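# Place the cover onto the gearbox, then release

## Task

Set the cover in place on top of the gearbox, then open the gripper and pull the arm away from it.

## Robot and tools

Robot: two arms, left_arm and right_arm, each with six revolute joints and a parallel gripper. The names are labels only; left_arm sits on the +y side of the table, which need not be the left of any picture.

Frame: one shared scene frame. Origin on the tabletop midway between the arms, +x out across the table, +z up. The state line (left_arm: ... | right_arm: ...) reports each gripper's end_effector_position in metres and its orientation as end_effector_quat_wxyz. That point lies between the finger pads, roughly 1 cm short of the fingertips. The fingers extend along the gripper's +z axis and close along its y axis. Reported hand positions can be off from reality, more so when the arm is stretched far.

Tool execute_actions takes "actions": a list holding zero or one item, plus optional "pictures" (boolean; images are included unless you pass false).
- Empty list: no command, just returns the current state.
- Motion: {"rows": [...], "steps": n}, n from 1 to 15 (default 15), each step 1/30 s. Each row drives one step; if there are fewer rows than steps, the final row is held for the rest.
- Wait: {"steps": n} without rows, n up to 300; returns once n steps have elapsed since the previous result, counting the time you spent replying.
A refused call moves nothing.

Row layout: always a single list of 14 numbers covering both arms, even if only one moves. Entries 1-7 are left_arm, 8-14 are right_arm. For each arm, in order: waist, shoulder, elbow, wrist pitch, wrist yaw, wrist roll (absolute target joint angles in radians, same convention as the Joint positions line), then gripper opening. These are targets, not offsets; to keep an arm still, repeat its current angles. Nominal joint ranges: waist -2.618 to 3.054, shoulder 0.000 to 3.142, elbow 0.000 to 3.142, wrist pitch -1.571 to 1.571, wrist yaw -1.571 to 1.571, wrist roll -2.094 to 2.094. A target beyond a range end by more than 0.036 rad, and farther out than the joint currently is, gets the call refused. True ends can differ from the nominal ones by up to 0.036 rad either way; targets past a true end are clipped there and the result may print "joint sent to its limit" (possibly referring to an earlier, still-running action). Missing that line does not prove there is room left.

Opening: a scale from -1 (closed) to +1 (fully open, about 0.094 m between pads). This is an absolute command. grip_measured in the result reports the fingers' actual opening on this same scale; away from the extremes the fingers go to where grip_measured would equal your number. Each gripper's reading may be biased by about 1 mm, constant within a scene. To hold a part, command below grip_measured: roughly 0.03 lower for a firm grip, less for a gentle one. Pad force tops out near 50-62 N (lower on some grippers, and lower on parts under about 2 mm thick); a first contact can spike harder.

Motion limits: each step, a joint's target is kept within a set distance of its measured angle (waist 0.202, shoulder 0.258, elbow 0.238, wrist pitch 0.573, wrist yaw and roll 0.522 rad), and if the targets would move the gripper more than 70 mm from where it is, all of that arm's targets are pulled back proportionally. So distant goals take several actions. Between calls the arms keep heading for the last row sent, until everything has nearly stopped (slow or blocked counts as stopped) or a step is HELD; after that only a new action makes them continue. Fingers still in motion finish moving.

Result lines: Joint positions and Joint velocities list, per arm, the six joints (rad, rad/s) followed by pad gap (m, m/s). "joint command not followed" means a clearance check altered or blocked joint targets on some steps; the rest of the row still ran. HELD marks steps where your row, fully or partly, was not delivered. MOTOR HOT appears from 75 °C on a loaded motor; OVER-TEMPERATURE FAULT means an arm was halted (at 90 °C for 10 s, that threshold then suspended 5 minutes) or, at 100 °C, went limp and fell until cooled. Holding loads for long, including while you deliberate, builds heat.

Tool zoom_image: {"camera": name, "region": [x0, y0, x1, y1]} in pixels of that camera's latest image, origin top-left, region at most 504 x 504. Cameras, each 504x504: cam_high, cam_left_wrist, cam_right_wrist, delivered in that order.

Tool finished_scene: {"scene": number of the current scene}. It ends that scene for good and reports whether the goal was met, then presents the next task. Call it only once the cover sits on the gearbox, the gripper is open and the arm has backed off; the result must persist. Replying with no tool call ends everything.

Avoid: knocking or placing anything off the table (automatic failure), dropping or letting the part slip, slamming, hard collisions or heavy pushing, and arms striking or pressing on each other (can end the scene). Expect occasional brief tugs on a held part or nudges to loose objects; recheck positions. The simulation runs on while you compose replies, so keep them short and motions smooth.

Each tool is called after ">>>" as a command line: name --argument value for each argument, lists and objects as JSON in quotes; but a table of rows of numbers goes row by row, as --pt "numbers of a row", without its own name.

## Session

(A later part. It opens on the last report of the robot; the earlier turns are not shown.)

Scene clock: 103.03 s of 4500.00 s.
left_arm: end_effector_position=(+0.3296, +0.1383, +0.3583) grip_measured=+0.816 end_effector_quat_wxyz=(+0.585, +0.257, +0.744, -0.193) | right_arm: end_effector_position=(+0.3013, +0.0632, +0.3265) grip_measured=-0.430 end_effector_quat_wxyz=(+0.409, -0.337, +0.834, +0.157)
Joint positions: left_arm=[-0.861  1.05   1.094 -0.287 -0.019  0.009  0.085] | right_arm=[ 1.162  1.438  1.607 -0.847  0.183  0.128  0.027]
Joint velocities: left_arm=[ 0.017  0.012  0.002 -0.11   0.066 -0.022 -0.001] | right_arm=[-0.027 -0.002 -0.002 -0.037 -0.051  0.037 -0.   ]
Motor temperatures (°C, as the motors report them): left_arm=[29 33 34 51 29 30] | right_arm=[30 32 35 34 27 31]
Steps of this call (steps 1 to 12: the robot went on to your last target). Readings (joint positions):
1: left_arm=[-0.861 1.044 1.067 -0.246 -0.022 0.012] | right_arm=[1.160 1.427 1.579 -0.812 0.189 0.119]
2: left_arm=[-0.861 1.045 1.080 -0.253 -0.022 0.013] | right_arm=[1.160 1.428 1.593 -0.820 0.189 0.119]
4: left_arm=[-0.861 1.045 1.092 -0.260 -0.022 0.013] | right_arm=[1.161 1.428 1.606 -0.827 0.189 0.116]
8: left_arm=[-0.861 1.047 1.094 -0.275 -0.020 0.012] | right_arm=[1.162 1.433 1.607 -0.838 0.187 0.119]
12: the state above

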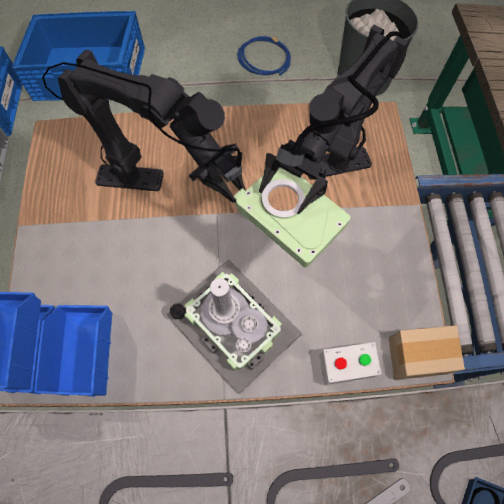

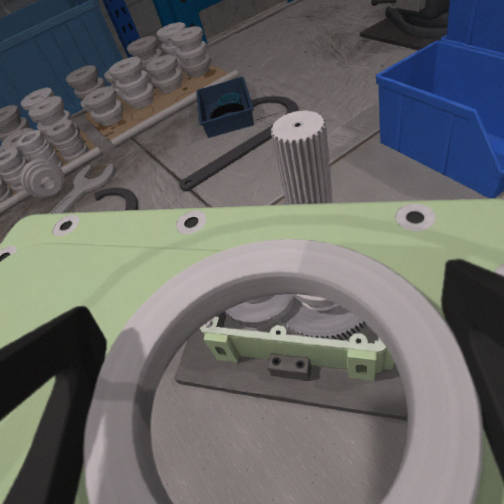

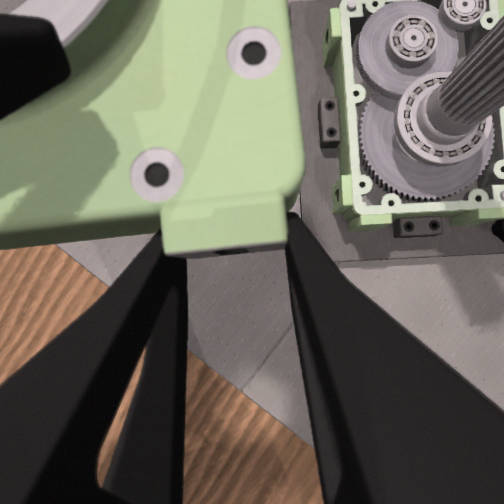

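>>> execute_actions --actions '[{"rows":[[-0.87,1.045,1.158,-0.174,0,0.06,0.65,1.14,1.42,1.665,-0.76,0.165,0.13,-0.6],[-0.87,1.06,1.166,-0.168,0,0.06,0.65,1.125,1.42,1.664,-0.759,0.153,0.12,-0.6],[-0.87,1.074,1.174,-0.162,0,0.06,0.65,1.11,1.42,1.663,-0.758,0.142,0.11,-0.6],[-0.87,1.089,1.183,-0.156,0,0.06,0.65,1.095,1.42,1.662,-0.757,0.13,0.1,-0.6],[-0.87,1.103,1.192,-0.15,0,0.06,0.65,1.08,1.42,1.661,-0.756,0.119,0.09,-0.6],[-0.87,1.118,1.201,-0.144,0,0.06,0.65,1.065,1.42,1.66,-0.755,0.107,0.08,-0.6],[-0.87,1.133,1.21,-0.138,0,0.06,0.65,1.05,1.42,1.66,-0.754,0.096,0.07,-0.6],[-0.87,1.147,1.219,-0.132,0,0.06,0.65,1.035,1.42,1.66,-0.753,0.084,0.06,-0.6],[-0.87,1.162,1.228,-0.126,0,0.06,0.65,1.02,1.42,1.66,-0.752,0.073,0.05,-0.6],[-0.87,1.177,1.237,-0.12,0,0.06,0.65,1.005,1.42,1.66,-0.751,0.061,0.04,-0.6],[-0.87,1.191,1.246,-0.115,0,0.06,0.65,0.99,1.42,1.66,-0.75,0.05,0.031,-0.6],[-0.87,1.206,1.256,-0.11,0,0.06,0.65,0.975,1.42,1.66,-0.75,0.039,0.022,-0.6],[-0.87,1.221,1.265,-0.105,0,0.06,0.65,0.96,1.42,1.661,-0.75,0.028,0.013,-0.6],[-0.87,1.235,1.275,-0.1,0,0.06,0.65,0.945,1.42,1.662,-0.75,0.016,0.004,-0.6],[-0.87,1.25,1.285,-0.095,0,0.06,0.65,0.93,1.42,1.662,-0.75,0.005,-0.005,-0.6]]}]' --pictures false

>>> execute_actions --actions '[{"rows":[[-0.87,1.265,1.296,-0.091,0,0.06,0.65,0.916,1.423,1.664,-0.75,-0.006,-0.014,-0.6],[-0.87,1.279,1.307,-0.087,0,0.06,0.65,0.902,1.426,1.666,-0.75,-0.017,-0.023,-0.6],[-0.87,1.294,1.318,-0.083,0,0.06,0.65,0.888,1.429,1.668,-0.75,-0.028,-0.032,-0.6],[-0.87,1.309,1.329,-0.08,0,0.06,0.65,0.874,1.432,1.671,-0.75,-0.039,-0.041,-0.6],[-0.87,1.323,1.34,-0.077,0,0.06,0.65,0.86,1.435,1.674,-0.75,-0.05,-0.05,-0.6],[-0.87,1.338,1.352,-0.074,0,0.06,0.65,0.846,1.438,1.677,-0.75,-0.061,-0.059,-0.6],[-0.87,1.353,1.364,-0.071,0,0.06,0.65,0.832,1.442,1.68,-0.75,-0.072,-0.068,-0.6],[-0.87,1.367,1.376,-0.068,0,0.06,0.65,0.818,1.446,1.683,-0.75,-0.083,-0.077,-0.6],[-0.87,1.382,1.388,-0.065,0,0.06,0.65,0.805,1.45,1.686,-0.75,-0.094,-0.086,-0.6],[-0.87,1.397,1.4,-0.062,0,0.06,0.65,0.792,1.454,1.69,-0.75,-0.104,-0.094,-0.6],[-0.87,1.411,1.413,-0.059,0,0.06,0.65,0.778,1.458,1.694,-0.75,-0.114,-0.102,-0.6],[-0.87,1.426,1.426,-0.056,0,0.06,0.65,0.765,1.462,1.698,-0.75,-0.125,-0.111,-0.6],[-0.87,1.441,1.439,-0.054,0,0.06,0.65,0.752,1.466,1.702,-0.75,-0.135,-0.119,-0.6],[-0.87,1.455,1.452,-0.052,0,0.06,0.65,0.739,1.47,1.706,-0.75,-0.145,-0.127,-0.6],[-0.87,1.47,1.465,-0.05,0,0.06,0.65,0.726,1.475,1.71,-0.75,-0.155,-0.135,-0.6]]}]' --pictures false

>>> execute_actions --actions '[{"steps":12}]'

Scene clock: 109.07 s of 4500.00 s.
left_arm: end_effector_position=(+0.3683, +0.1047, +0.3544) grip_measured=+0.816 end_effector_quat_wxyz=(+0.574, +0.259, +0.751, -0.198) | right_arm: end_effector_position=(+0.3395, +0.0295, +0.3236) grip_measured=-0.430 end_effector_quat_wxyz=(+0.399, -0.330, +0.841, +0.158)
Joint positions: left_arm=[-0.861  1.248  1.21  -0.228 -0.006 -0.002  0.085] | right_arm=[ 0.972  1.438  1.607 -0.853  0.032  0.03   0.027]
Joint velocities: left_arm=[-0.012  0.447  0.281  0.198  0.066 -0.007  0.001] | right_arm=[-0.388 -0.012  0.007 -0.095 -0.3   -0.242 -0.001]
Motor temperatures (°C, as the motors report them): left_arm=[29 32 36 52 29 30] | right_arm=[30 32 36 35 27 31]
Steps of this call (steps 1 to 30: the robot went on to your last target; steps 31 to 90: nothing new was sent; then 2.53 s passed at rest; steps 91 to 105: all 15 steps of this action). Readings (joint positions):
91: left_arm=[-0.861 1.051 1.094 -0.288 -0.017 0.008] | right_arm=[1.161 1.438 1.607 -0.849 0.180 0.132]
92: left_arm=[-0.861 1.054 1.096 -0.289 -0.017 0.007] | right_arm=[1.156 1.438 1.607 -0.849 0.173 0.130]
94: left_arm=[-0.861 1.074 1.109 -0.288 -0.017 0.006] | right_arm=[1.136 1.438 1.607 -0.849 0.154 0.122]
98: left_arm=[-0.861 1.139 1.146 -0.270 -0.016 0.002] | right_arm=[1.076 1.438 1.607 -0.852 0.110 0.092]
105: the state above

Scene clock: 109.57 s of 4500.00 s.
left_arm: end_effector_position=(+0.4148, +0.0666, +0.3514) grip_measured=+0.816 end_effector_quat_wxyz=(+0.570, +0.261, +0.753, -0.200) | right_arm: end_effector_position=(+0.3867, -0.0085, +0.3204) grip_measured=-0.430 end_effector_quat_wxyz=(+0.398, -0.328, +0.843, +0.155)
Joint positions: left_arm=[-0.861  1.474  1.383 -0.183 -0.001 -0.004  0.085] | right_arm=[ 0.763  1.483  1.639 -0.851 -0.121 -0.1    0.027]
Joint velocities: left_arm=[-0.022  0.418  0.398  0.051 -0.051 -0.007 -0.   ] | right_arm=[-0.374  0.115  0.154  0.022 -0.33  -0.286  0.   ]
Motor temperatures (°C, as the motors report them): left_arm=[29 32 37 53 29 30] | right_arm=[30 32 36 35 27 31]
Steps of this call (steps 1 to 15: all 15 steps of this action). Readings (joint positions):
1: left_arm=[-0.861 1.263 1.220 -0.223 -0.004 -0.002] | right_arm=[0.957 1.438 1.607 -0.853 0.021 0.022]
2: left_arm=[-0.861 1.278 1.231 -0.219 -0.002 -0.003] | right_arm=[0.943 1.439 1.607 -0.853 0.011 0.014]
4: left_arm=[-0.861 1.309 1.252 -0.211 -0.000 -0.003] | right_arm=[0.915 1.442 1.607 -0.851 -0.010 -0.002]
8: left_arm=[-0.861 1.371 1.295 -0.203 0.000 -0.003] | right_arm=[0.858 1.455 1.611 -0.850 -0.052 -0.037]
15: the state above

Scene clock: 109.97 s of 4500.00 s.
left_arm: end_effector_position=(+0.4215, +0.0608, +0.3515) grip_measured=+0.816 end_effector_quat_wxyz=(+0.572, +0.261, +0.751, -0.201) | right_arm: end_effector_position=(+0.3935, -0.0140, +0.3201) grip_measured=-0.430 end_effector_quat_wxyz=(+0.399, -0.331, +0.842, +0.152)
Joint positions: left_arm=[-0.861  1.505  1.404 -0.166  0.001 -0.003  0.085] | right_arm=[ 0.736  1.493  1.646 -0.851 -0.139 -0.126  0.027]
Joint velocities: left_arm=[-0.012 -0.002 -0.012  0.007  0.022  0.037 -0.001] | right_arm=[-0.012 -0.017 -0.012 -0.037 -0.081  0.022 -0.   ]
Motor temperatures (°C, as the motors report them): left_arm=[29 33 37 53 29 30] | right_arm=[30 32 36 35 27 31]
Steps of this call (steps 1 to 12: the robot went on to your last target). Readings (joint positions):
1: left_arm=[-0.861 1.487 1.394 -0.178 -0.001 -0.004] | right_arm=[0.751 1.487 1.643 -0.851 -0.129 -0.108]
2: left_arm=[-0.861 1.496 1.400 -0.172 0.000 -0.003] | right_arm=[0.743 1.489 1.646 -0.851 -0.134 -0.115]
4: left_arm=[-0.861 1.504 1.404 -0.166 0.001 -0.003] | right_arm=[0.736 1.492 1.646 -0.851 -0.137 -0.123]
8: left_arm=[-0.861 1.505 1.404 -0.166 0.001 -0.003] | right_arm=[0.736 1.493 1.646 -0.851 -0.139 -0.126]
12: the state above

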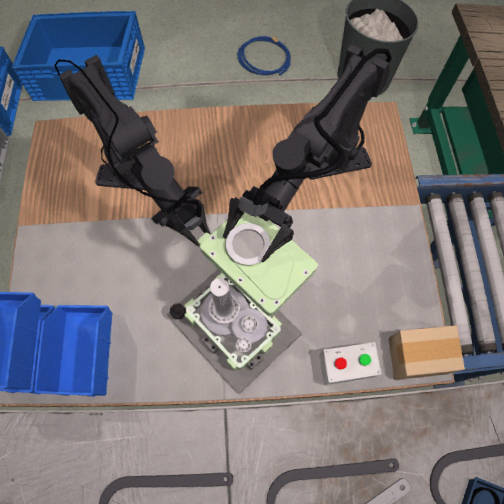

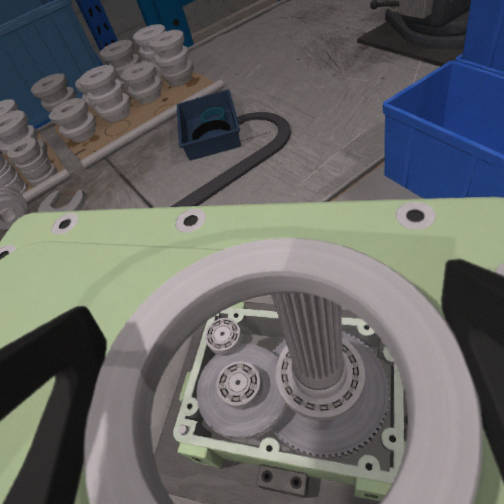

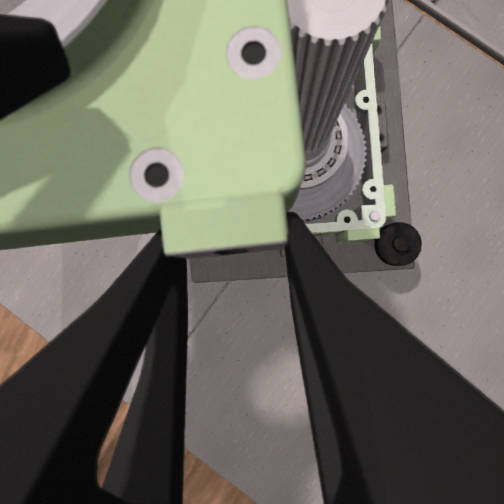

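>>> execute_actions --actions '[{"rows":[[-0.87,1.47,1.475,-0.058,0,0.065,0.65,0.726,1.478,1.722,-0.757,-0.155,-0.135,-0.6],[-0.87,1.47,1.485,-0.066,0,0.065,0.65,0.726,1.481,1.734,-0.764,-0.155,-0.135,-0.6],[-0.87,1.47,1.495,-0.074,0,0.07,0.65,0.726,1.484,1.746,-0.771,-0.155,-0.135,-0.6],[-0.87,1.47,1.505,-0.082,0,0.07,0.65,0.726,1.487,1.758,-0.778,-0.155,-0.135,-0.6],[-0.87,1.47,1.515,-0.09,0,0.07,0.65,0.726,1.49,1.77,-0.785,-0.155,-0.135,-0.6],[-0.87,1.47,1.525,-0.098,0,0.07,0.65,0.726,1.493,1.782,-0.792,-0.155,-0.135,-0.6],[-0.87,1.47,1.535,-0.105,0,0.07,0.65,0.726,1.497,1.797,-0.8,-0.155,-0.135,-0.6]]}]'

Scene clock: 111.47 s of 4500.00 s.
left_arm: end_effector_position=(+0.4221, +0.0628, +0.3782) grip_measured=+0.816 end_effector_quat_wxyz=(+0.589, +0.260, +0.740, -0.197) | right_arm: end_effector_position=(+0.3956, -0.0126, +0.3455) grip_measured=-0.430 end_effector_quat_wxyz=(+0.416, -0.334, +0.832, +0.153)
Joint positions: left_arm=[-0.861  1.506  1.479 -0.204 -0.01   0.014  0.085] | right_arm=[ 0.736  1.511  1.742 -0.89  -0.139 -0.137  0.027]
Joint velocities: left_arm=[ 0.012  0.012 -0.017 -0.081  0.051 -0.051  0.001] | right_arm=[ 0.007  0.032 -0.002 -0.095  0.095  0.007  0.001]
Motor temperatures (°C, as the motors report them): left_arm=[29 33 37 53 29 30] | right_arm=[30 32 36 36 27 31]
Steps of this call (steps 1 to 30: the robot went on to your last target; steps 31 to 45: all 15 steps of this action). Readings (joint positions):
31: left_arm=[-0.861 1.505 1.404 -0.166 0.001 -0.003] | right_arm=[0.736 1.493 1.649 -0.852 -0.139 -0.127]
32: left_arm=[-0.861 1.505 1.407 -0.168 0.001 -0.003] | right_arm=[0.736 1.495 1.654 -0.856 -0.139 -0.127]
34: left_arm=[-0.861 1.506 1.420 -0.180 -0.001 -0.003] | right_arm=[0.736 1.502 1.672 -0.867 -0.139 -0.128]
38: left_arm=[-0.861 1.506 1.459 -0.200 -0.007 0.002] | right_arm=[0.736 1.510 1.722 -0.886 -0.141 -0.131]
45: the state above

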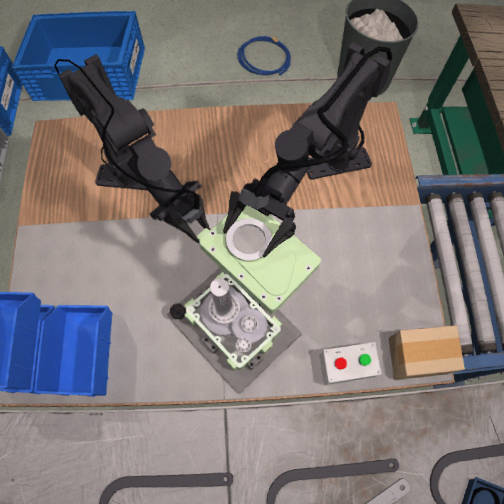

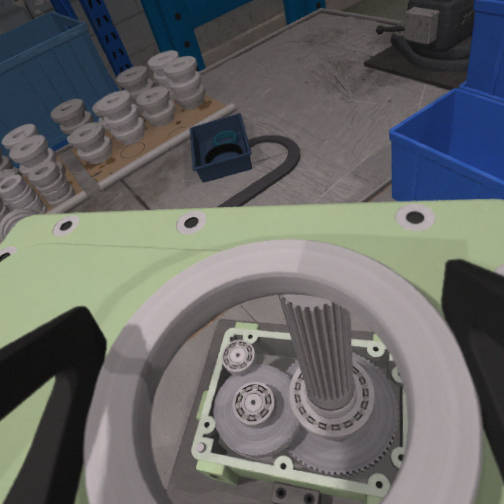

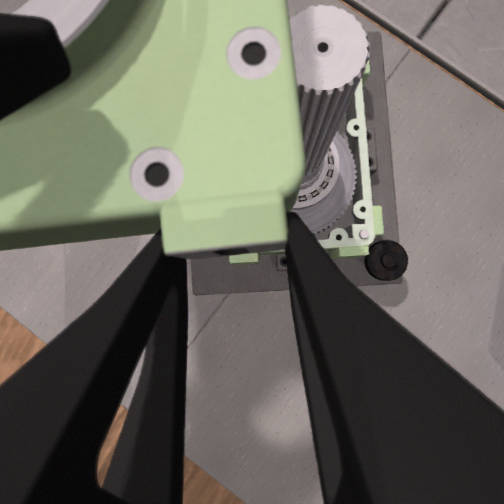

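>>> execute_actions --actions '[{"rows":[[-0.87,1.485,1.55,-0.105,0,0.07,0.65,0.713,1.503,1.803,-0.802,-0.165,-0.143,-0.6],[-0.87,1.5,1.565,-0.105,0,0.07,0.65,0.70,1.509,1.809,-0.804,-0.175,-0.152,-0.6],[-0.87,1.515,1.58,-0.105,0,0.07,0.65,0.688,1.515,1.815,-0.806,-0.185,-0.16,-0.6],[-0.87,1.53,1.595,-0.105,0,0.07,0.65,0.676,1.521,1.821,-0.809,-0.195,-0.168,-0.6],[-0.87,1.545,1.61,-0.105,0,0.07,0.65,0.663,1.528,1.828,-0.812,-0.205,-0.177,-0.6],[-0.87,1.56,1.626,-0.106,0,0.07,0.65,0.651,1.535,1.835,-0.815,-0.214,-0.185,-0.6],[-0.87,1.575,1.642,-0.107,0,0.07,0.65,0.639,1.542,1.842,-0.818,-0.224,-0.193,-0.6],[-0.87,1.59,1.658,-0.108,0,0.07,0.65,0.627,1.549,1.849,-0.821,-0.233,-0.201,-0.6],[-0.87,1.606,1.675,-0.109,0,0.07,0.65,0.615,1.556,1.857,-0.824,-0.242,-0.209,-0.6],[-0.87,1.621,1.692,-0.11,0,0.07,0.65,0.603,1.563,1.865,-0.827,-0.251,-0.217,-0.6],[-0.87,1.637,1.709,-0.112,0,0.07,0.65,0.591,1.57,1.873,-0.83,-0.26,-0.225,-0.6],[-0.87,1.653,1.726,-0.114,0,0.07,0.65,0.58,1.577,1.881,-0.834,-0.269,-0.233,-0.6],[-0.87,1.668,1.744,-0.116,0,0.07,0.65,0.568,1.585,1.889,-0.838,-0.278,-0.24,-0.6],[-0.87,1.684,1.762,-0.118,0,0.07,0.65,0.557,1.592,1.897,-0.841,-0.287,-0.248,-0.6],[-0.87,1.70,1.78,-0.12,0,0.07,0.65,0.546,1.60,1.906,-0.845,-0.295,-0.255,-0.6]]}]' --pictures false

>>> execute_actions --actions '[{"rows":[[-0.87,1.716,1.797,-0.121,0,0.07,0.65,0.535,1.607,1.912,-0.845,-0.303,-0.263,-0.6],[-0.87,1.732,1.814,-0.122,0,0.07,0.65,0.524,1.615,1.918,-0.845,-0.311,-0.27,-0.6],[-0.87,1.748,1.831,-0.123,0,0.07,0.65,0.513,1.623,1.924,-0.845,-0.319,-0.278,-0.6],[-0.87,1.764,1.849,-0.124,0,0.07,0.65,0.502,1.631,1.93,-0.845,-0.327,-0.285,-0.6],[-0.87,1.78,1.867,-0.125,0,0.07,0.65,0.492,1.639,1.937,-0.845,-0.335,-0.293,-0.6],[-0.87,1.796,1.885,-0.126,0,0.07,0.65,0.481,1.647,1.944,-0.845,-0.343,-0.3,-0.6],[-0.87,1.812,1.903,-0.127,0,0.07,0.65,0.471,1.655,1.951,-0.845,-0.351,-0.308,-0.6],[-0.87,1.828,1.921,-0.129,0,0.07,0.65,0.46,1.663,1.958,-0.845,-0.359,-0.315,-0.6],[-0.87,1.845,1.94,-0.13,0,0.07,0.65,0.45,1.671,1.965,-0.845,-0.367,-0.323,-0.6],[-0.87,1.862,1.958,-0.132,0,0.07,0.65,0.44,1.679,1.972,-0.845,-0.375,-0.33,-0.6]]}]' --pictures false

>>> execute_actions --actions '[{"steps":10}]'

Scene clock: 114.90 s of 4500.00 s.
left_arm: end_effector_position=(+0.4630, +0.0297, +0.3739) grip_measured=+0.816 end_effector_quat_wxyz=(+0.583, +0.263, +0.743, -0.196) | right_arm: end_effector_position=(+0.4369, -0.0456, +0.3406) grip_measured=-0.430 end_effector_quat_wxyz=(+0.409, -0.329, +0.838, +0.150)
Joint positions: left_arm=[-0.861  1.71   1.686 -0.223 -0.007  0.014  0.085] | right_arm=[ 0.577  1.603  1.831 -0.923 -0.254 -0.23   0.027]
Joint velocities: left_arm=[-0.012  0.466  0.515  0.022 -0.022 -0.007 -0.001] | right_arm=[-0.31   0.208  0.237 -0.11  -0.183 -0.154 -0.   ]
Motor temperatures (°C, as the motors report them): left_arm=[29 34 38 54 29 30] | right_arm=[30 32 36 36 27 31]
Steps of this call (steps 1 to 15: the robot went on to your last target; steps 16 to 88: nothing new was sent; steps 89 to 103: all 15 steps of this action). Readings (joint positions):
89: left_arm=[-0.861 1.507 1.479 -0.208 -0.010 0.014] | right_arm=[0.734 1.513 1.742 -0.891 -0.143 -0.137]
90: left_arm=[-0.861 1.510 1.484 -0.211 -0.010 0.014] | right_arm=[0.730 1.514 1.742 -0.892 -0.148 -0.139]
92: left_arm=[-0.861 1.529 1.507 -0.219 -0.010 0.014] | right_arm=[0.714 1.521 1.751 -0.894 -0.163 -0.145]
96: left_arm=[-0.861 1.594 1.572 -0.219 -0.011 0.014] | right_arm=[0.664 1.547 1.779 -0.902 -0.196 -0.174]
103: the state above

Scene clock: 115.40 s of 4500.00 s.
left_arm: end_effector_position=(+0.5017, -0.0019, +0.3648) grip_measured=+0.816 end_effector_quat_wxyz=(+0.583, +0.263, +0.743, -0.198) | right_arm: end_effector_position=(+0.4761, -0.0774, +0.3314) grip_measured=-0.430 end_effector_quat_wxyz=(+0.408, -0.331, +0.839, +0.145)
Joint positions: left_arm=[-0.861  1.907  1.895 -0.232 -0.003  0.013  0.085] | right_arm=[ 0.448  1.702  1.91  -0.935 -0.345 -0.326  0.027]
Joint velocities: left_arm=[ 0.002  0.022  0.007 -0.139 -0.007 -0.081 -0.001] | right_arm=[-0.017  0.076 -0.002 -0.037 -0.051 -0.095 -0.001]
Motor temperatures (°C, as the motors report them): left_arm=[29 34 38 54 29 30] | right_arm=[30 32 36 36 27 31]
Steps of this call (steps 1 to 15: all 15 steps of this action). Readings (joint positions):
1: left_arm=[-0.861 1.726 1.704 -0.223 -0.006 0.014] | right_arm=[0.566 1.610 1.838 -0.925 -0.262 -0.238]
2: left_arm=[-0.861 1.742 1.722 -0.224 -0.006 0.014] | right_arm=[0.555 1.618 1.846 -0.927 -0.270 -0.245]
4: left_arm=[-0.861 1.773 1.757 -0.226 -0.005 0.014] | right_arm=[0.532 1.632 1.860 -0.928 -0.285 -0.261]
8: left_arm=[-0.861 1.837 1.829 -0.229 -0.004 0.014] | right_arm=[0.490 1.663 1.888 -0.929 -0.316 -0.291]
15: the state above

Scene clock: 115.73 s of 4500.00 s.
left_arm: end_effector_position=(+0.5017, -0.0019, +0.3633) grip_measured=+0.816 end_effector_quat_wxyz=(+0.581, +0.263, +0.744, -0.198) | right_arm: end_effector_position=(+0.4760, -0.0771, +0.3300) grip_measured=-0.430 end_effector_quat_wxyz=(+0.406, -0.332, +0.839, +0.146)
Joint positions: left_arm=[-0.861  1.908  1.895 -0.236 -0.003  0.011  0.085] | right_arm=[ 0.448  1.704  1.91  -0.937 -0.347 -0.328  0.027]
Joint velocities: left_arm=[-0.002 -0.002 -0.002  0.037 -0.022  0.037 -0.001] | right_arm=[ 0.012 -0.002 -0.007 -0.037 -0.022  0.022 -0.   ]
Motor temperatures (°C, as the motors report them): left_arm=[29 34 38 54 29 30] | right_arm=[30 32 36 36 27 31]
Steps of this call (steps 1 to 10: the robot went on to your last target). Readings (joint positions):
1: left_arm=[-0.861 1.908 1.895 -0.234 -0.003 0.012] | right_arm=[0.448 1.703 1.910 -0.936 -0.345 -0.327]
2: left_arm=[-0.861 1.908 1.895 -0.236 -0.003 0.012] | right_arm=[0.448 1.704 1.910 -0.937 -0.345 -0.328]
4: left_arm=[-0.861 1.908 1.895 -0.236 -0.003 0.011] | right_arm=[0.448 1.704 1.910 -0.937 -0.346 -0.328]
8: left_arm=[-0.861 1.908 1.895 -0.236 -0.003 0.011] | right_arm=[0.448 1.704 1.910 -0.937 -0.347 -0.328]
10: the state above

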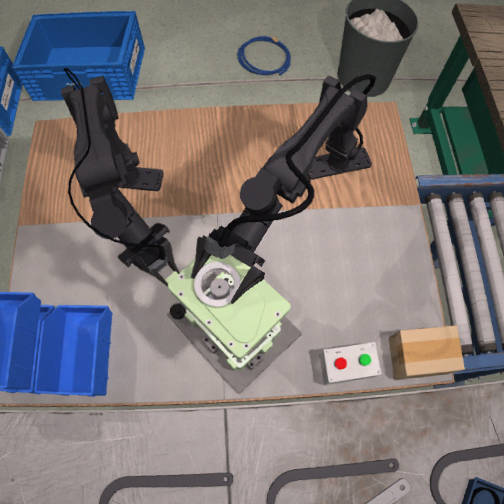

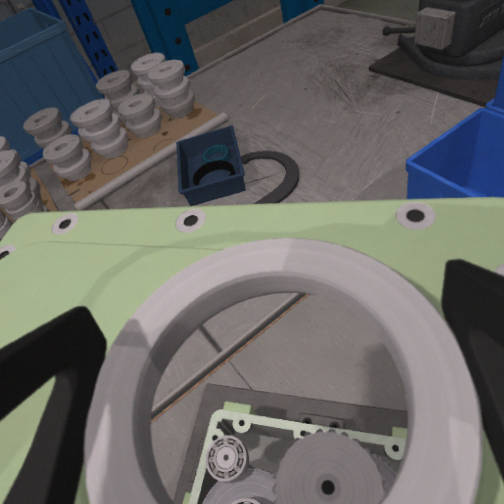

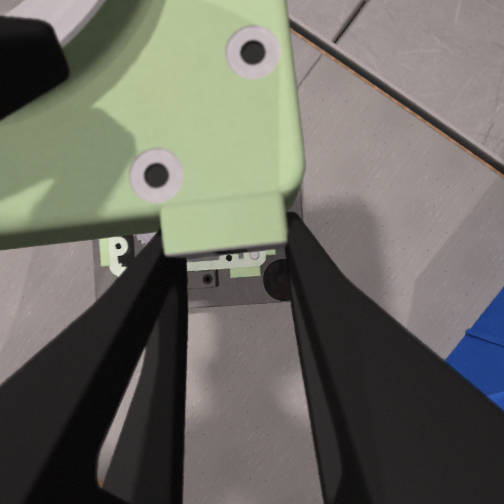

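>>> zoom_image --camera "cam_high" --region '[160,240,310,390]'

Region (160, 240, 310, 390) of cam_high's 504x504 image, scaled by 3.360, with more detail than that image has.

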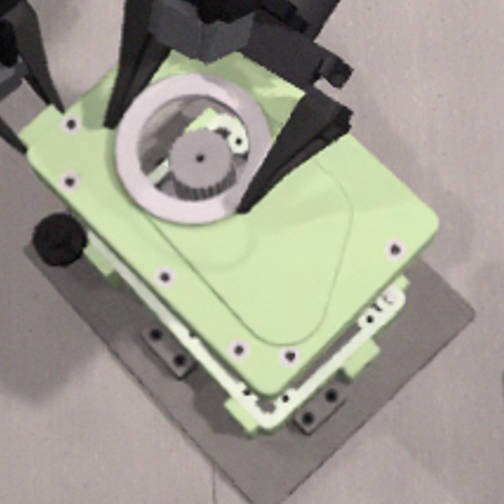

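>>> execute_actions --actions '[{"rows":[[-0.875,1.858,1.94,-0.125,0,0.07,0.65,0.44,1.672,1.95,-0.838,-0.375,-0.33,-0.6],[-0.875,1.854,1.925,-0.115,0,0.07,0.65,0.44,1.665,1.932,-0.828,-0.375,-0.33,-0.6],[-0.875,1.85,1.91,-0.105,0,0.07,0.65,0.44,1.659,1.914,-0.817,-0.375,-0.33,-0.6],[-0.875,1.846,1.895,-0.094,0,0.07,0.65,0.44,1.653,1.896,-0.805,-0.375,-0.33,-0.6],[-0.875,1.843,1.88,-0.082,0,0.07,0.65,0.44,1.647,1.878,-0.793,-0.375,-0.33,-0.6],[-0.875,1.84,1.865,-0.07,0,0.07,0.65,0.44,1.641,1.86,-0.78,-0.375,-0.33,-0.6],[-0.875,1.837,1.85,-0.058,0,0.07,0.65,0.44,1.636,1.844,-0.768,-0.375,-0.33,-0.6],[-0.875,1.834,1.838,-0.046,0,0.07,0.65,0.44,1.632,1.83,-0.757,-0.375,-0.33,-0.6],[-0.875,1.832,1.828,-0.035,0,0.07,0.65,0.44,1.628,1.818,-0.747,-0.375,-0.33,-0.6]]}]'

Scene clock: 119.77 s of 4500.00 s.
left_arm: end_effector_position=(+0.5007, -0.0013, +0.3417) grip_measured=+0.816 end_effector_quat_wxyz=(+0.573, +0.262, +0.751, -0.197) | right_arm: end_effector_position=(+0.4747, -0.0767, +0.3089) grip_measured=-0.430 end_effector_quat_wxyz=(+0.398, -0.333, +0.842, +0.148)
Joint positions: left_arm=[-0.861  1.895  1.81  -0.185 -0.004  0.003  0.085] | right_arm=[ 0.448  1.68   1.804 -0.873 -0.351 -0.329  0.027]
Joint velocities: left_arm=[ 0.032 -0.022  0.007  0.139  0.022  0.037 -0.   ] | right_arm=[-0.017 -0.027 -0.002  0.037  0.022 -0.066 -0.   ]
Motor temperatures (°C, as the motors report them): left_arm=[29 37 39 54 29 30] | right_arm=[30 33 37 37 27 30]
Steps of this call (steps 1 to 15: the robot went on to your last target; steps 16 to 90: nothing new was sent; then 0.53 s passed at rest; steps 91 to 105: all 15 steps of this action). Readings (joint positions):
91: left_arm=[-0.861 1.908 1.895 -0.236 -0.003 0.011] | right_arm=[0.448 1.704 1.910 -0.937 -0.347 -0.328]
92: left_arm=[-0.861 1.908 1.895 -0.236 -0.003 0.011] | right_arm=[0.448 1.704 1.910 -0.937 -0.347 -0.328]
94: left_arm=[-0.861 1.908 1.893 -0.235 -0.003 0.011] | right_arm=[0.448 1.703 1.906 -0.933 -0.347 -0.328]
98: left_arm=[-0.861 1.897 1.852 -0.204 -0.005 0.011] | right_arm=[0.448 1.685 1.853 -0.895 -0.349 -0.329]
105: the state above

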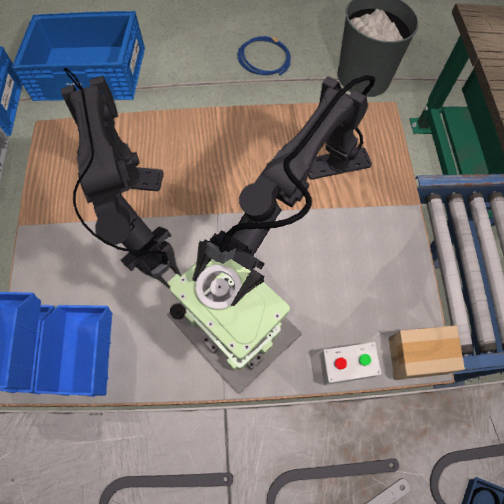

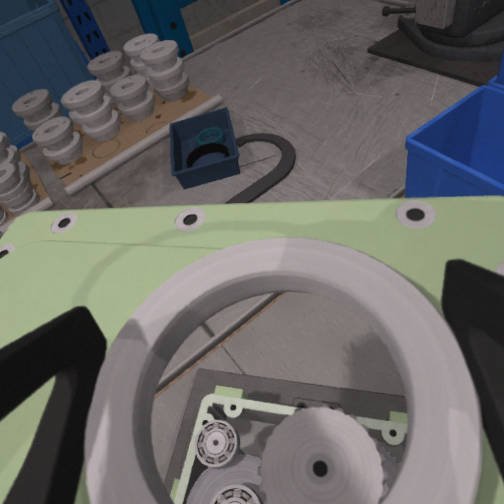

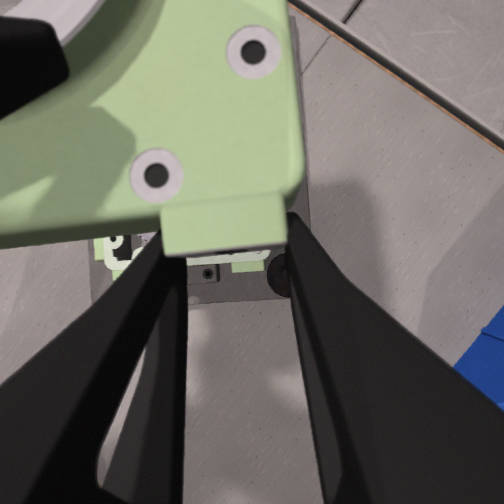

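>>> zoom_image --camera "cam_high" --region '[180,250,260,330]'

Region (180, 250, 260, 330) of cam_high's 504x504 image, scaled by 6.300, with more detail than that image has.

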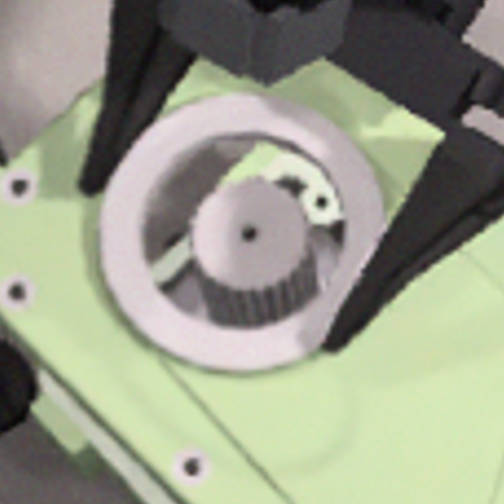

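>>> execute_actions --actions '[{"rows":[[-0.875,1.829,1.815,-0.024,0,0.07,0.65,0.45,1.624,1.803,-0.735,-0.375,-0.33,-0.6],[-0.875,1.826,1.802,-0.013,0,0.07,0.65,0.455,1.619,1.789,-0.724,-0.374,-0.329,-0.6],[-0.875,1.823,1.788,-0.002,0,0.07,0.65,0.458,1.615,1.774,-0.712,-0.373,-0.328,-0.6],[-0.875,1.82,1.775,0.009,0,0.07,0.65,0.46,1.61,1.76,-0.70,-0.372,-0.327,-0.6],[-0.875,1.817,1.762,0.02,0,0.07,0.65,0.462,1.606,1.745,-0.689,-0.371,-0.326,-0.6],[-0.875,1.814,1.749,0.031,0,0.07,0.65,0.464,1.601,1.73,-0.677,-0.37,-0.325,-0.6],[-0.875,1.811,1.736,0.042,0,0.07,0.65,0.466,1.597,1.716,-0.665,-0.369,-0.324,-0.6],[-0.875,1.808,1.722,0.053,0,0.07,0.65,0.468,1.592,1.701,-0.653,-0.368,-0.323,-0.6],[-0.875,1.805,1.709,0.064,0,0.07,0.65,0.47,1.588,1.687,-0.642,-0.367,-0.322,-0.6],[-0.875,1.803,1.696,0.075,0,0.07,0.65,0.472,1.583,1.672,-0.63,-0.366,-0.32,-0.6]]}]'

>>> zoom_image --camera "cam_high" --region '[180,250,260,330]'

Scene clock: 123.50 s of 4500.00 s.
left_arm: end_effector_position=(+0.4972, +0.0022, +0.3175) grip_measured=+0.816 end_effector_quat_wxyz=(+0.572, +0.262, +0.752, -0.195) | right_arm: end_effector_position=(+0.4714, -0.0728, +0.2849) grip_measured=-0.430 end_effector_quat_wxyz=(+0.399, -0.334, +0.841, +0.148)
Joint positions: left_arm=[-0.861  1.865  1.678 -0.086 -0.007  0.005  0.085] | right_arm=[ 0.461  1.639  1.657 -0.761 -0.341 -0.323  0.027]
Joint velocities: left_arm=[-0.017 -0.007 -0.012  0.037  0.022  0.066  0.   ] | right_arm=[ 0.002 -0.002 -0.017  0.022 -0.007 -0.007  0.   ]
Motor temperatures (°C, as the motors report them): left_arm=[29 40 39 56 29 30] | right_arm=[30 34 36 37 27 30]
Steps of this call (steps 1 to 30: the robot went on to your last target; steps 31 to 90: nothing new was sent; then 0.23 s passed at rest; steps 91 to 105: all 15 steps of this action). Readings (joint positions):
91: left_arm=[-0.861 1.895 1.810 -0.176 -0.008 0.005] | right_arm=[0.448 1.680 1.804 -0.862 -0.351 -0.329]
92: left_arm=[-0.861 1.894 1.806 -0.171 -0.008 0.005] | right_arm=[0.448 1.678 1.800 -0.858 -0.351 -0.329]
94: left_arm=[-0.861 1.887 1.786 -0.152 -0.009 0.007] | right_arm=[0.449 1.668 1.778 -0.839 -0.351 -0.329]
98: left_arm=[-0.861 1.872 1.734 -0.117 -0.008 0.007] | right_arm=[0.455 1.649 1.721 -0.798 -0.348 -0.328]
105: the state above

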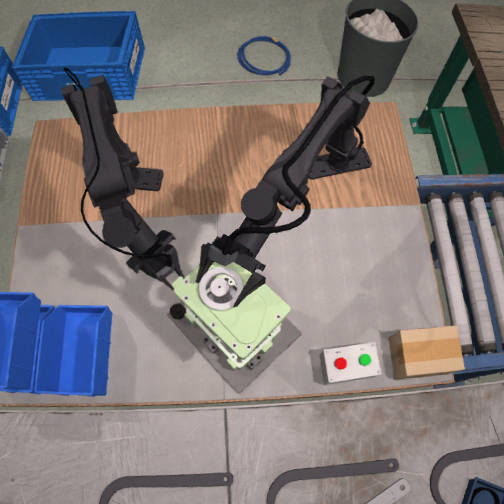

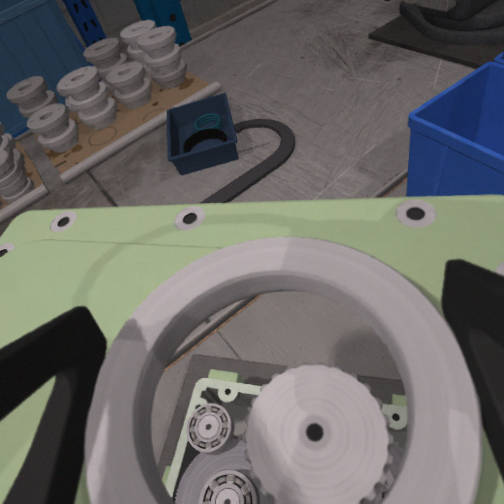

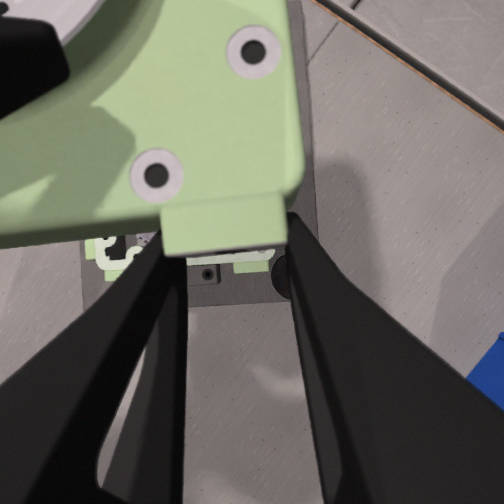

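Region (180, 250, 260, 330) of cam_high's 504x504 image, scaled by 6.300, with more detail than that image has.

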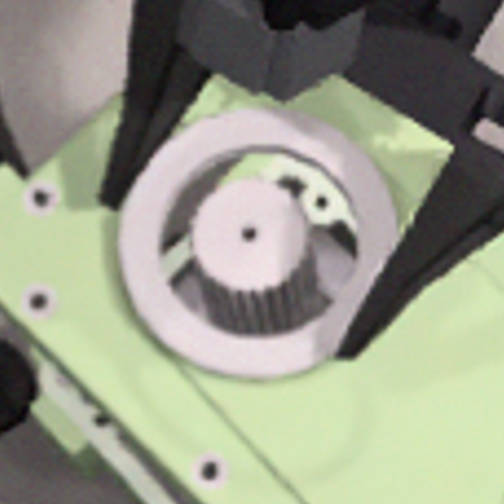

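>>> execute_actions --actions '[{"rows":[[-0.879,1.802,1.692,0.078,0,0.07,0.65,0.47,1.577,1.664,-0.626,-0.36,-0.32,-0.6],[-0.882,1.8,1.688,0.082,0,0.07,0.65,0.47,1.571,1.656,-0.622,-0.356,-0.318,-0.6],[-0.884,1.799,1.684,0.085,0,0.07,0.65,0.47,1.565,1.648,-0.618,-0.352,-0.316,-0.6],[-0.886,1.797,1.68,0.089,0,0.07,0.65,0.47,1.559,1.64,-0.614,-0.348,-0.314,-0.6],[-0.888,1.796,1.677,0.092,0,0.07,0.65,0.47,1.553,1.632,-0.61,-0.344,-0.312,-0.6],[-0.89,1.795,1.674,0.095,0,0.07,0.65,0.47,1.547,1.624,-0.606,-0.341,-0.31,-0.6],[-0.892,1.794,1.671,0.098,0,0.07,0.65,0.47,1.542,1.617,-0.603,-0.338,-0.308,-0.6],[-0.893,1.793,1.668,0.1,0,0.07,0.65,0.47,1.537,1.61,-0.6,-0.335,-0.305,-0.6]]}]'

>>> zoom_image --camera "cam_high" --region '[180,250,260,330]'

Scene clock: 126.93 s of 4500.00 s.
left_arm: end_effector_position=(+0.4918, -0.0039, +0.3219) grip_measured=+0.816 end_effector_quat_wxyz=(+0.582, +0.266, +0.741, -0.201) | right_arm: end_effector_position=(+0.4660, -0.0786, +0.2895) grip_measured=-0.430 end_effector_quat_wxyz=(+0.415, -0.329, +0.838, +0.136)
Joint positions: left_arm=[-0.876  1.856  1.655 -0.043 -0.008  0.01   0.085] | right_arm=[ 0.461  1.588  1.601 -0.722 -0.317 -0.318  0.027]
Joint velocities: left_arm=[ 0.012 -0.017  0.017 -0.022 -0.051  0.066  0.001] | right_arm=[-0.007 -0.017 -0.012  0.022 -0.037  0.007  0.   ]
Motor temperatures (°C, as the motors report them): left_arm=[29 42 39 57 29 30] | right_arm=[30 35 36 38 27 30]
Steps of this call (steps 1 to 30: the robot went on to your last target; steps 31 to 88: nothing new was sent; steps 89 to 103: all 15 steps of this action). Readings (joint positions):
89: left_arm=[-0.861 1.865 1.678 -0.068 -0.009 0.008] | right_arm=[0.461 1.635 1.657 -0.748 -0.337 -0.323]
90: left_arm=[-0.861 1.865 1.678 -0.068 -0.009 0.008] | right_arm=[0.461 1.634 1.656 -0.747 -0.336 -0.323]
92: left_arm=[-0.862 1.865 1.676 -0.065 -0.008 0.009] | right_arm=[0.461 1.626 1.644 -0.737 -0.333 -0.322]
96: left_arm=[-0.871 1.858 1.661 -0.051 -0.008 0.009] | right_arm=[0.461 1.600 1.613 -0.725 -0.325 -0.320]
103: the state above

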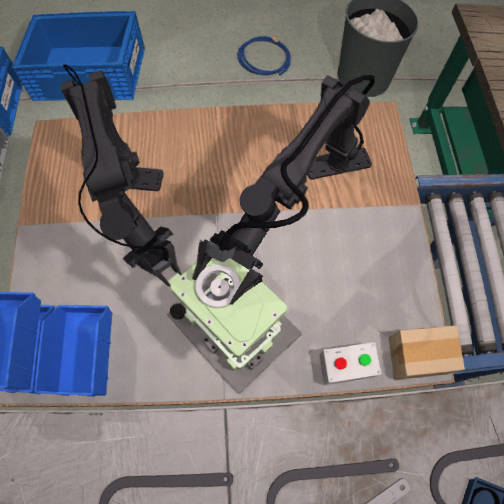

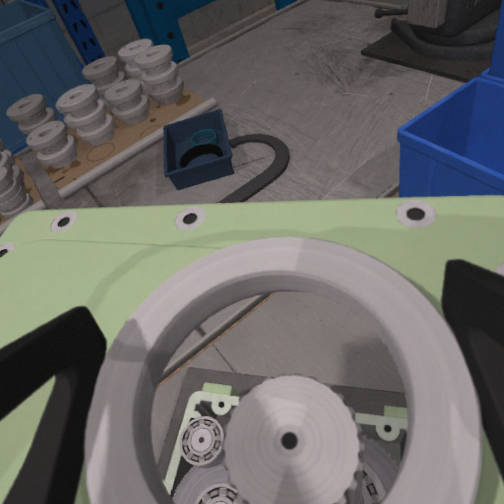

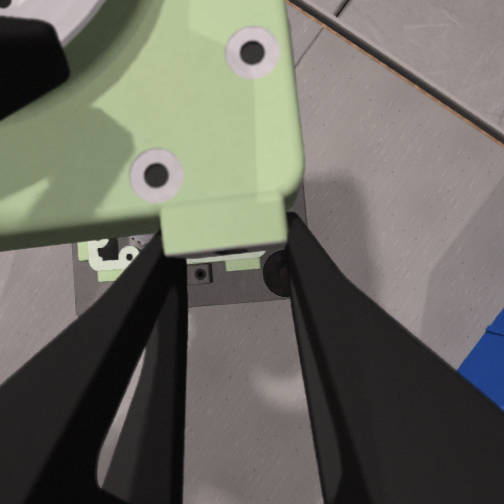

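Region (180, 250, 260, 330) of cam_high's 504x504 image, scaled by 6.300, with more detail than that image has.

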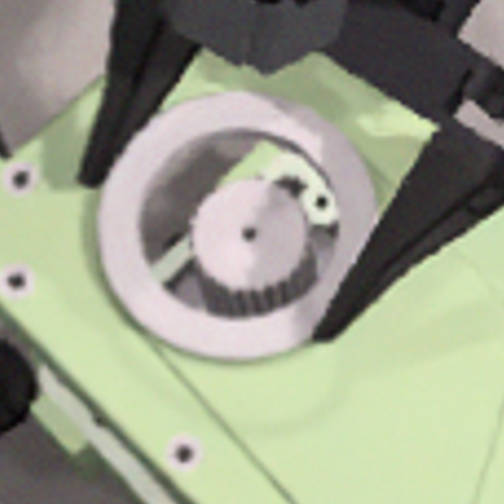

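>>> execute_actions --actions '[{"rows":[[-0.89,1.793,1.654,0.113,0,0.07,0.65,0.47,1.535,1.593,-0.587,-0.335,-0.305,-0.6],[-0.89,1.793,1.639,0.126,0,0.07,0.65,0.47,1.533,1.575,-0.574,-0.335,-0.305,-0.6],[-0.89,1.794,1.624,0.139,0,0.07,0.65,0.47,1.531,1.558,-0.561,-0.335,-0.305,-0.6],[-0.89,1.795,1.61,0.152,0,0.07,0.65,0.47,1.529,1.54,-0.548,-0.335,-0.305,-0.6],[-0.89,1.797,1.595,0.165,0,0.07,0.65,0.47,1.527,1.523,-0.535,-0.335,-0.305,-0.6],[-0.89,1.8,1.577,0.184,0,0.07,0.65,0.47,1.524,1.5,-0.515,-0.335,-0.305,-0.6],[-0.89,1.803,1.56,0.203,0,0.07,0.65,0.47,1.522,1.478,-0.495,-0.335,-0.305,-0.6],[-0.89,1.807,1.543,0.222,0,0.07,0.65,0.47,1.52,1.456,-0.475,-0.335,-0.305,-0.6],[-0.89,1.811,1.526,0.241,0,0.07,0.65,0.47,1.518,1.434,-0.455,-0.335,-0.305,-0.6],[-0.89,1.815,1.509,0.26,0,0.07,0.65,0.47,1.516,1.413,-0.436,-0.335,-0.305,-0.6],[-0.89,1.819,1.493,0.279,0,0.07,0.65,0.47,1.515,1.392,-0.416,-0.335,-0.305,-0.6],[-0.89,1.823,1.477,0.298,0,0.07,0.65,0.47,1.514,1.371,-0.396,-0.335,-0.305,-0.6],[-0.89,1.827,1.461,0.317,0,0.07,0.65,0.47,1.513,1.351,-0.376,-0.335,-0.305,-0.6],[-0.89,1.831,1.445,0.336,0,0.07,0.65,0.47,1.513,1.331,-0.357,-0.335,-0.305,-0.6],[-0.89,1.835,1.43,0.355,0,0.07,0.65,0.47,1.513,1.311,-0.337,-0.335,-0.305,-0.6]]}]' --pictures false

>>> execute_actions --actions '[{"steps":12}]'

Scene clock: 129.13 s of 4500.00 s.
left_arm: end_effector_position=(+0.4882, -0.0018, +0.2561) grip_measured=+0.816 end_effector_quat_wxyz=(+0.567, +0.271, +0.752, -0.198) | right_arm: end_effector_position=(+0.4611, -0.0763, +0.2236) grip_measured=-0.430 end_effector_quat_wxyz=(+0.398, -0.327, +0.845, +0.144)
Joint positions: left_arm=[-0.876  1.865  1.441  0.142 -0.004  0.008  0.085] | right_arm=[ 0.467  1.565  1.336 -0.514 -0.324 -0.306  0.027]
Joint velocities: left_arm=[-0.012  0.115 -0.462  0.535  0.051 -0.037  0.001] | right_arm=[-0.002 -0.007 -0.618  0.564  0.051  0.007 -0.001]
Motor temperatures (°C, as the motors report them): left_arm=[29 42 38 57 29 31] | right_arm=[30 35 36 38 27 31]
Steps of this call (steps 1 to 15: the robot went on to your last target; steps 16 to 51: nothing new was sent; steps 52 to 66: all 15 steps of this action). Readings (joint positions):
52: left_arm=[-0.876 1.856 1.653 -0.039 -0.008 0.011] | right_arm=[0.461 1.587 1.598 -0.720 -0.317 -0.318]
53: left_arm=[-0.876 1.854 1.646 -0.031 -0.008 0.012] | right_arm=[0.461 1.584 1.591 -0.712 -0.317 -0.318]
55: left_arm=[-0.876 1.851 1.625 -0.010 -0.008 0.013] | right_arm=[0.461 1.576 1.565 -0.691 -0.318 -0.317]
59: left_arm=[-0.876 1.850 1.564 0.041 -0.006 0.014] | right_arm=[0.463 1.566 1.490 -0.636 -0.319 -0.315]
66: the state above

Scene clock: 129.53 s of 4500.00 s.
left_arm: end_effector_position=(+0.4897, -0.0038, +0.2456) grip_measured=+0.816 end_effector_quat_wxyz=(+0.572, +0.269, +0.749, -0.200) | right_arm: end_effector_position=(+0.4634, -0.0775, +0.2132) grip_measured=-0.430 end_effector_quat_wxyz=(+0.403, -0.325, +0.844, +0.139)
Joint positions: left_arm=[-0.877  1.882  1.41   0.202 -0.006  0.008  0.085] | right_arm=[ 0.467  1.565  1.29  -0.459 -0.313 -0.306  0.027]
Joint velocities: left_arm=[-0.012 -0.007 -0.012  0.007  0.022  0.051  0.001] | right_arm=[-0.012 -0.002  0.007  0.037  0.022  0.051 -0.   ]
Motor temperatures (°C, as the motors report them): left_arm=[29 43 38 58 29 31] | right_arm=[30 35 36 38 27 31]
Steps of this call (steps 1 to 12: the robot went on to your last target). Readings (joint positions):
1: left_arm=[-0.876 1.869 1.429 0.156 -0.002 0.006] | right_arm=[0.467 1.565 1.318 -0.499 -0.324 -0.305]
2: left_arm=[-0.876 1.874 1.419 0.165 0.001 0.003] | right_arm=[0.467 1.565 1.305 -0.490 -0.323 -0.304]
4: left_arm=[-0.877 1.880 1.411 0.176 0.005 -0.002] | right_arm=[0.467 1.565 1.291 -0.484 -0.318 -0.304]
8: left_arm=[-0.877 1.882 1.410 0.193 -0.000 0.000] | right_arm=[0.467 1.565 1.290 -0.469 -0.315 -0.304]
12: the state above

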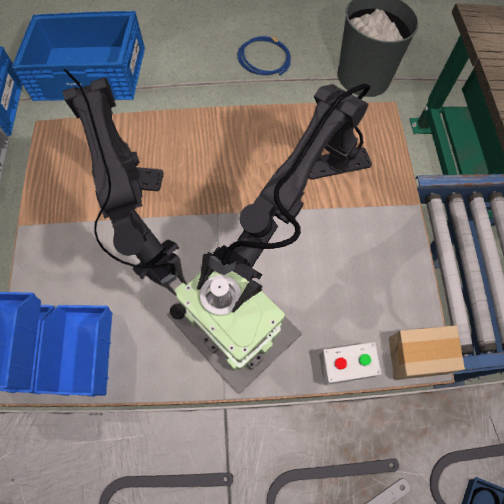

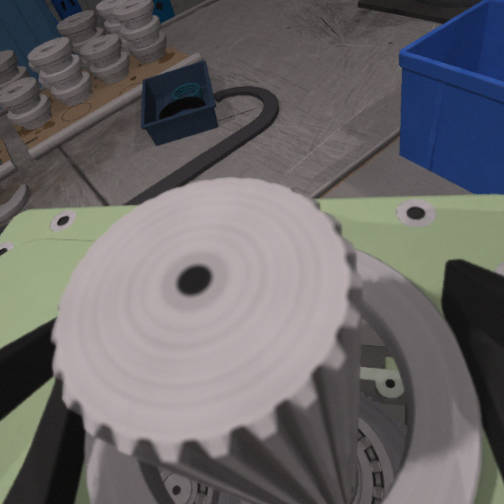

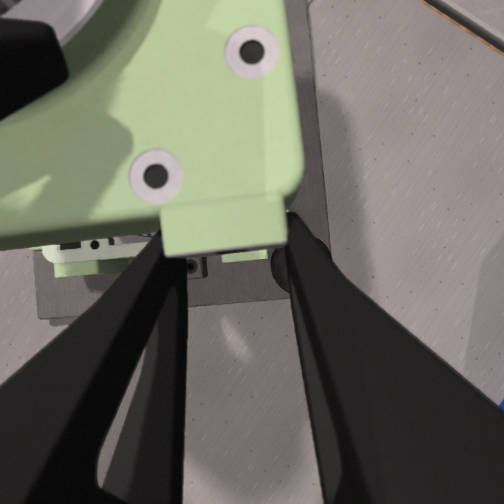

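>>> execute_actions --actions '[{"rows":[[-0.89,1.838,1.421,0.368,0,0.07,0.65,0.47,1.52,1.299,-0.324,-0.335,-0.305,-0.6],[-0.89,1.841,1.412,0.38,0,0.07,0.65,0.47,1.525,1.287,-0.311,-0.335,-0.305,-0.6],[-0.89,1.844,1.403,0.393,0,0.07,0.65,0.47,1.529,1.275,-0.298,-0.335,-0.305,-0.6],[-0.89,1.847,1.394,0.406,0,0.07,0.65,0.47,1.532,1.263,-0.285,-0.335,-0.305,-0.6],[-0.89,1.851,1.385,0.418,0,0.07,0.65,0.47,1.534,1.251,-0.271,-0.335,-0.305,-0.6],[-0.89,1.855,1.377,0.431,0,0.07,0.65,0.47,1.536,1.239,-0.258,-0.335,-0.305,-0.6],[-0.89,1.859,1.369,0.444,0,0.07,0.65,0.47,1.538,1.228,-0.245,-0.335,-0.305,-0.6],[-0.89,1.863,1.36,0.456,0,0.07,0.65,0.47,1.54,1.217,-0.232,-0.335,-0.305,-0.6],[-0.89,1.867,1.352,0.469,0,0.07,0.65,0.47,1.542,1.206,-0.219,-0.335,-0.305,-0.6],[-0.89,1.871,1.344,0.482,0,0.07,0.65,0.47,1.544,1.195,-0.206,-0.335,-0.305,-0.6],[-0.89,1.875,1.336,0.494,0,0.07,0.65,0.47,1.546,1.184,-0.193,-0.335,-0.305,-0.6],[-0.89,1.879,1.328,0.507,0,0.07,0.65,0.47,1.548,1.173,-0.179,-0.335,-0.305,-0.6],[-0.89,1.884,1.32,0.52,0,0.07,0.65,0.47,1.55,1.162,-0.166,-0.335,-0.305,-0.6],[-0.89,1.888,1.312,0.532,0,0.07,0.65,0.47,1.553,1.151,-0.153,-0.335,-0.305,-0.6],[-0.89,1.893,1.305,0.545,0,0.07,0.65,0.47,1.555,1.14,-0.14,-0.335,-0.305,-0.6]]}]' --pictures false

>>> execute_actions --actions '[{"steps":12}]'

Scene clock: 131.40 s of 4500.00 s.
left_arm: end_effector_position=(+0.4887, -0.0035, +0.2116) grip_measured=+0.816 end_effector_quat_wxyz=(+0.576, +0.271, +0.745, -0.201) | right_arm: end_effector_position=(+0.4621, -0.0778, +0.1793) grip_measured=-0.430 end_effector_quat_wxyz=(+0.408, -0.326, +0.841, +0.139)
Joint positions: left_arm=[-0.877  1.917  1.305  0.352 -0.003  0.012  0.085] | right_arm=[ 0.467  1.567  1.148 -0.302 -0.314 -0.308  0.027]
Joint velocities: left_arm=[-0.007  0.105 -0.232  0.403  0.037 -0.051  0.001] | right_arm=[-0.017  0.037 -0.315  0.403  0.051 -0.007 -0.   ]
Motor temperatures (°C, as the motors report them): left_arm=[29 43 38 58 29 31] | right_arm=[30 35 36 38 27 30]
Steps of this call (steps 1 to 30: the robot went on to your last target; steps 31 to 41: nothing new was sent; steps 42 to 56: all 15 steps of this action). Readings (joint positions):
42: left_arm=[-0.877 1.882 1.410 0.205 -0.007 0.010] | right_arm=[0.467 1.565 1.290 -0.456 -0.313 -0.307]
43: left_arm=[-0.877 1.882 1.407 0.209 -0.008 0.010] | right_arm=[0.467 1.565 1.288 -0.452 -0.313 -0.308]
45: left_arm=[-0.877 1.882 1.397 0.227 -0.012 0.014] | right_arm=[0.467 1.565 1.276 -0.433 -0.314 -0.309]
49: left_arm=[-0.877 1.887 1.362 0.267 -0.015 0.016] | right_arm=[0.467 1.565 1.232 -0.385 -0.320 -0.309]
56: the state above

Scene clock: 131.80 s of 4500.00 s.
left_arm: end_effector_position=(+0.4900, -0.0034, +0.2056) grip_measured=+0.816 end_effector_quat_wxyz=(+0.580, +0.269, +0.743, -0.199) | right_arm: end_effector_position=(+0.4646, -0.0773, +0.1727) grip_measured=-0.430 end_effector_quat_wxyz=(+0.412, -0.326, +0.840, +0.138)
Joint positions: left_arm=[-0.877  1.93   1.289  0.39  -0.008  0.015  0.085] | right_arm=[ 0.467  1.578  1.126 -0.262 -0.313 -0.308  0.027]
Joint velocities: left_arm=[-0.002  0.002 -0.012 -0.051 -0.007  0.081 -0.001] | right_arm=[ 0.002 -0.012 -0.012 -0.066 -0.022  0.051 -0.   ]
Motor temperatures (°C, as the motors report them): left_arm=[29 43 38 58 29 31] | right_arm=[30 35 36 38 27 30]
Steps of this call (steps 1 to 12: the robot went on to your last target). Readings (joint positions):
1: left_arm=[-0.877 1.921 1.299 0.362 -0.003 0.012] | right_arm=[0.467 1.569 1.139 -0.291 -0.314 -0.308]
2: left_arm=[-0.877 1.925 1.295 0.369 -0.003 0.012] | right_arm=[0.467 1.572 1.133 -0.284 -0.313 -0.308]
4: left_arm=[-0.877 1.930 1.289 0.379 -0.003 0.012] | right_arm=[0.467 1.578 1.127 -0.275 -0.314 -0.308]
8: left_arm=[-0.877 1.930 1.289 0.388 -0.007 0.013] | right_arm=[0.467 1.578 1.126 -0.264 -0.313 -0.308]
12: the state above

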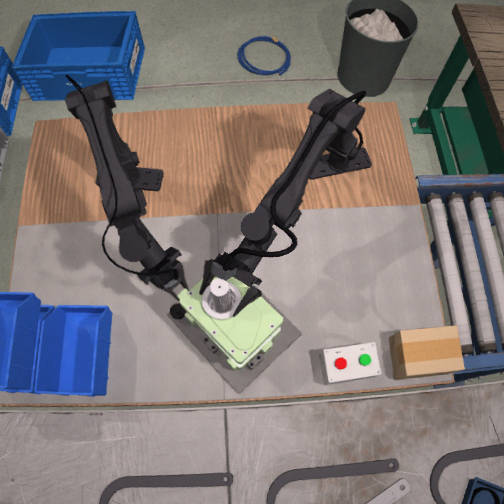

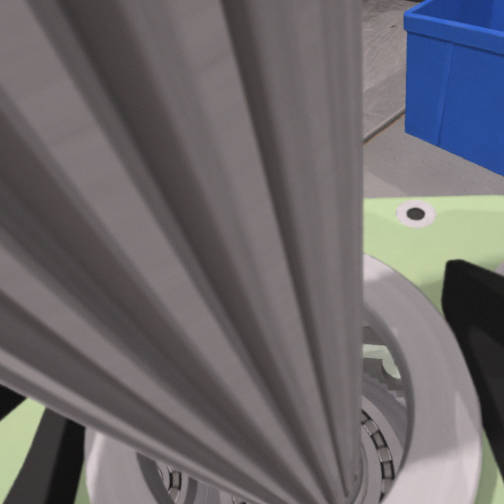

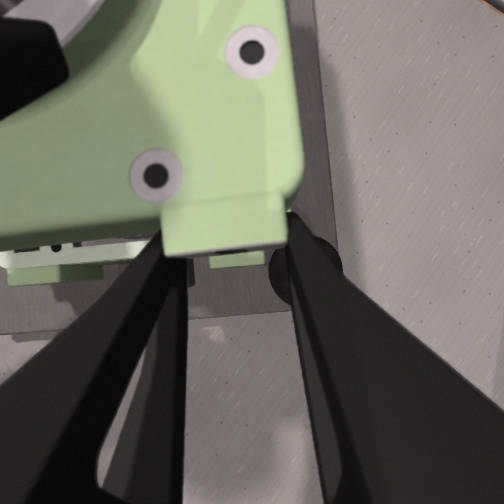

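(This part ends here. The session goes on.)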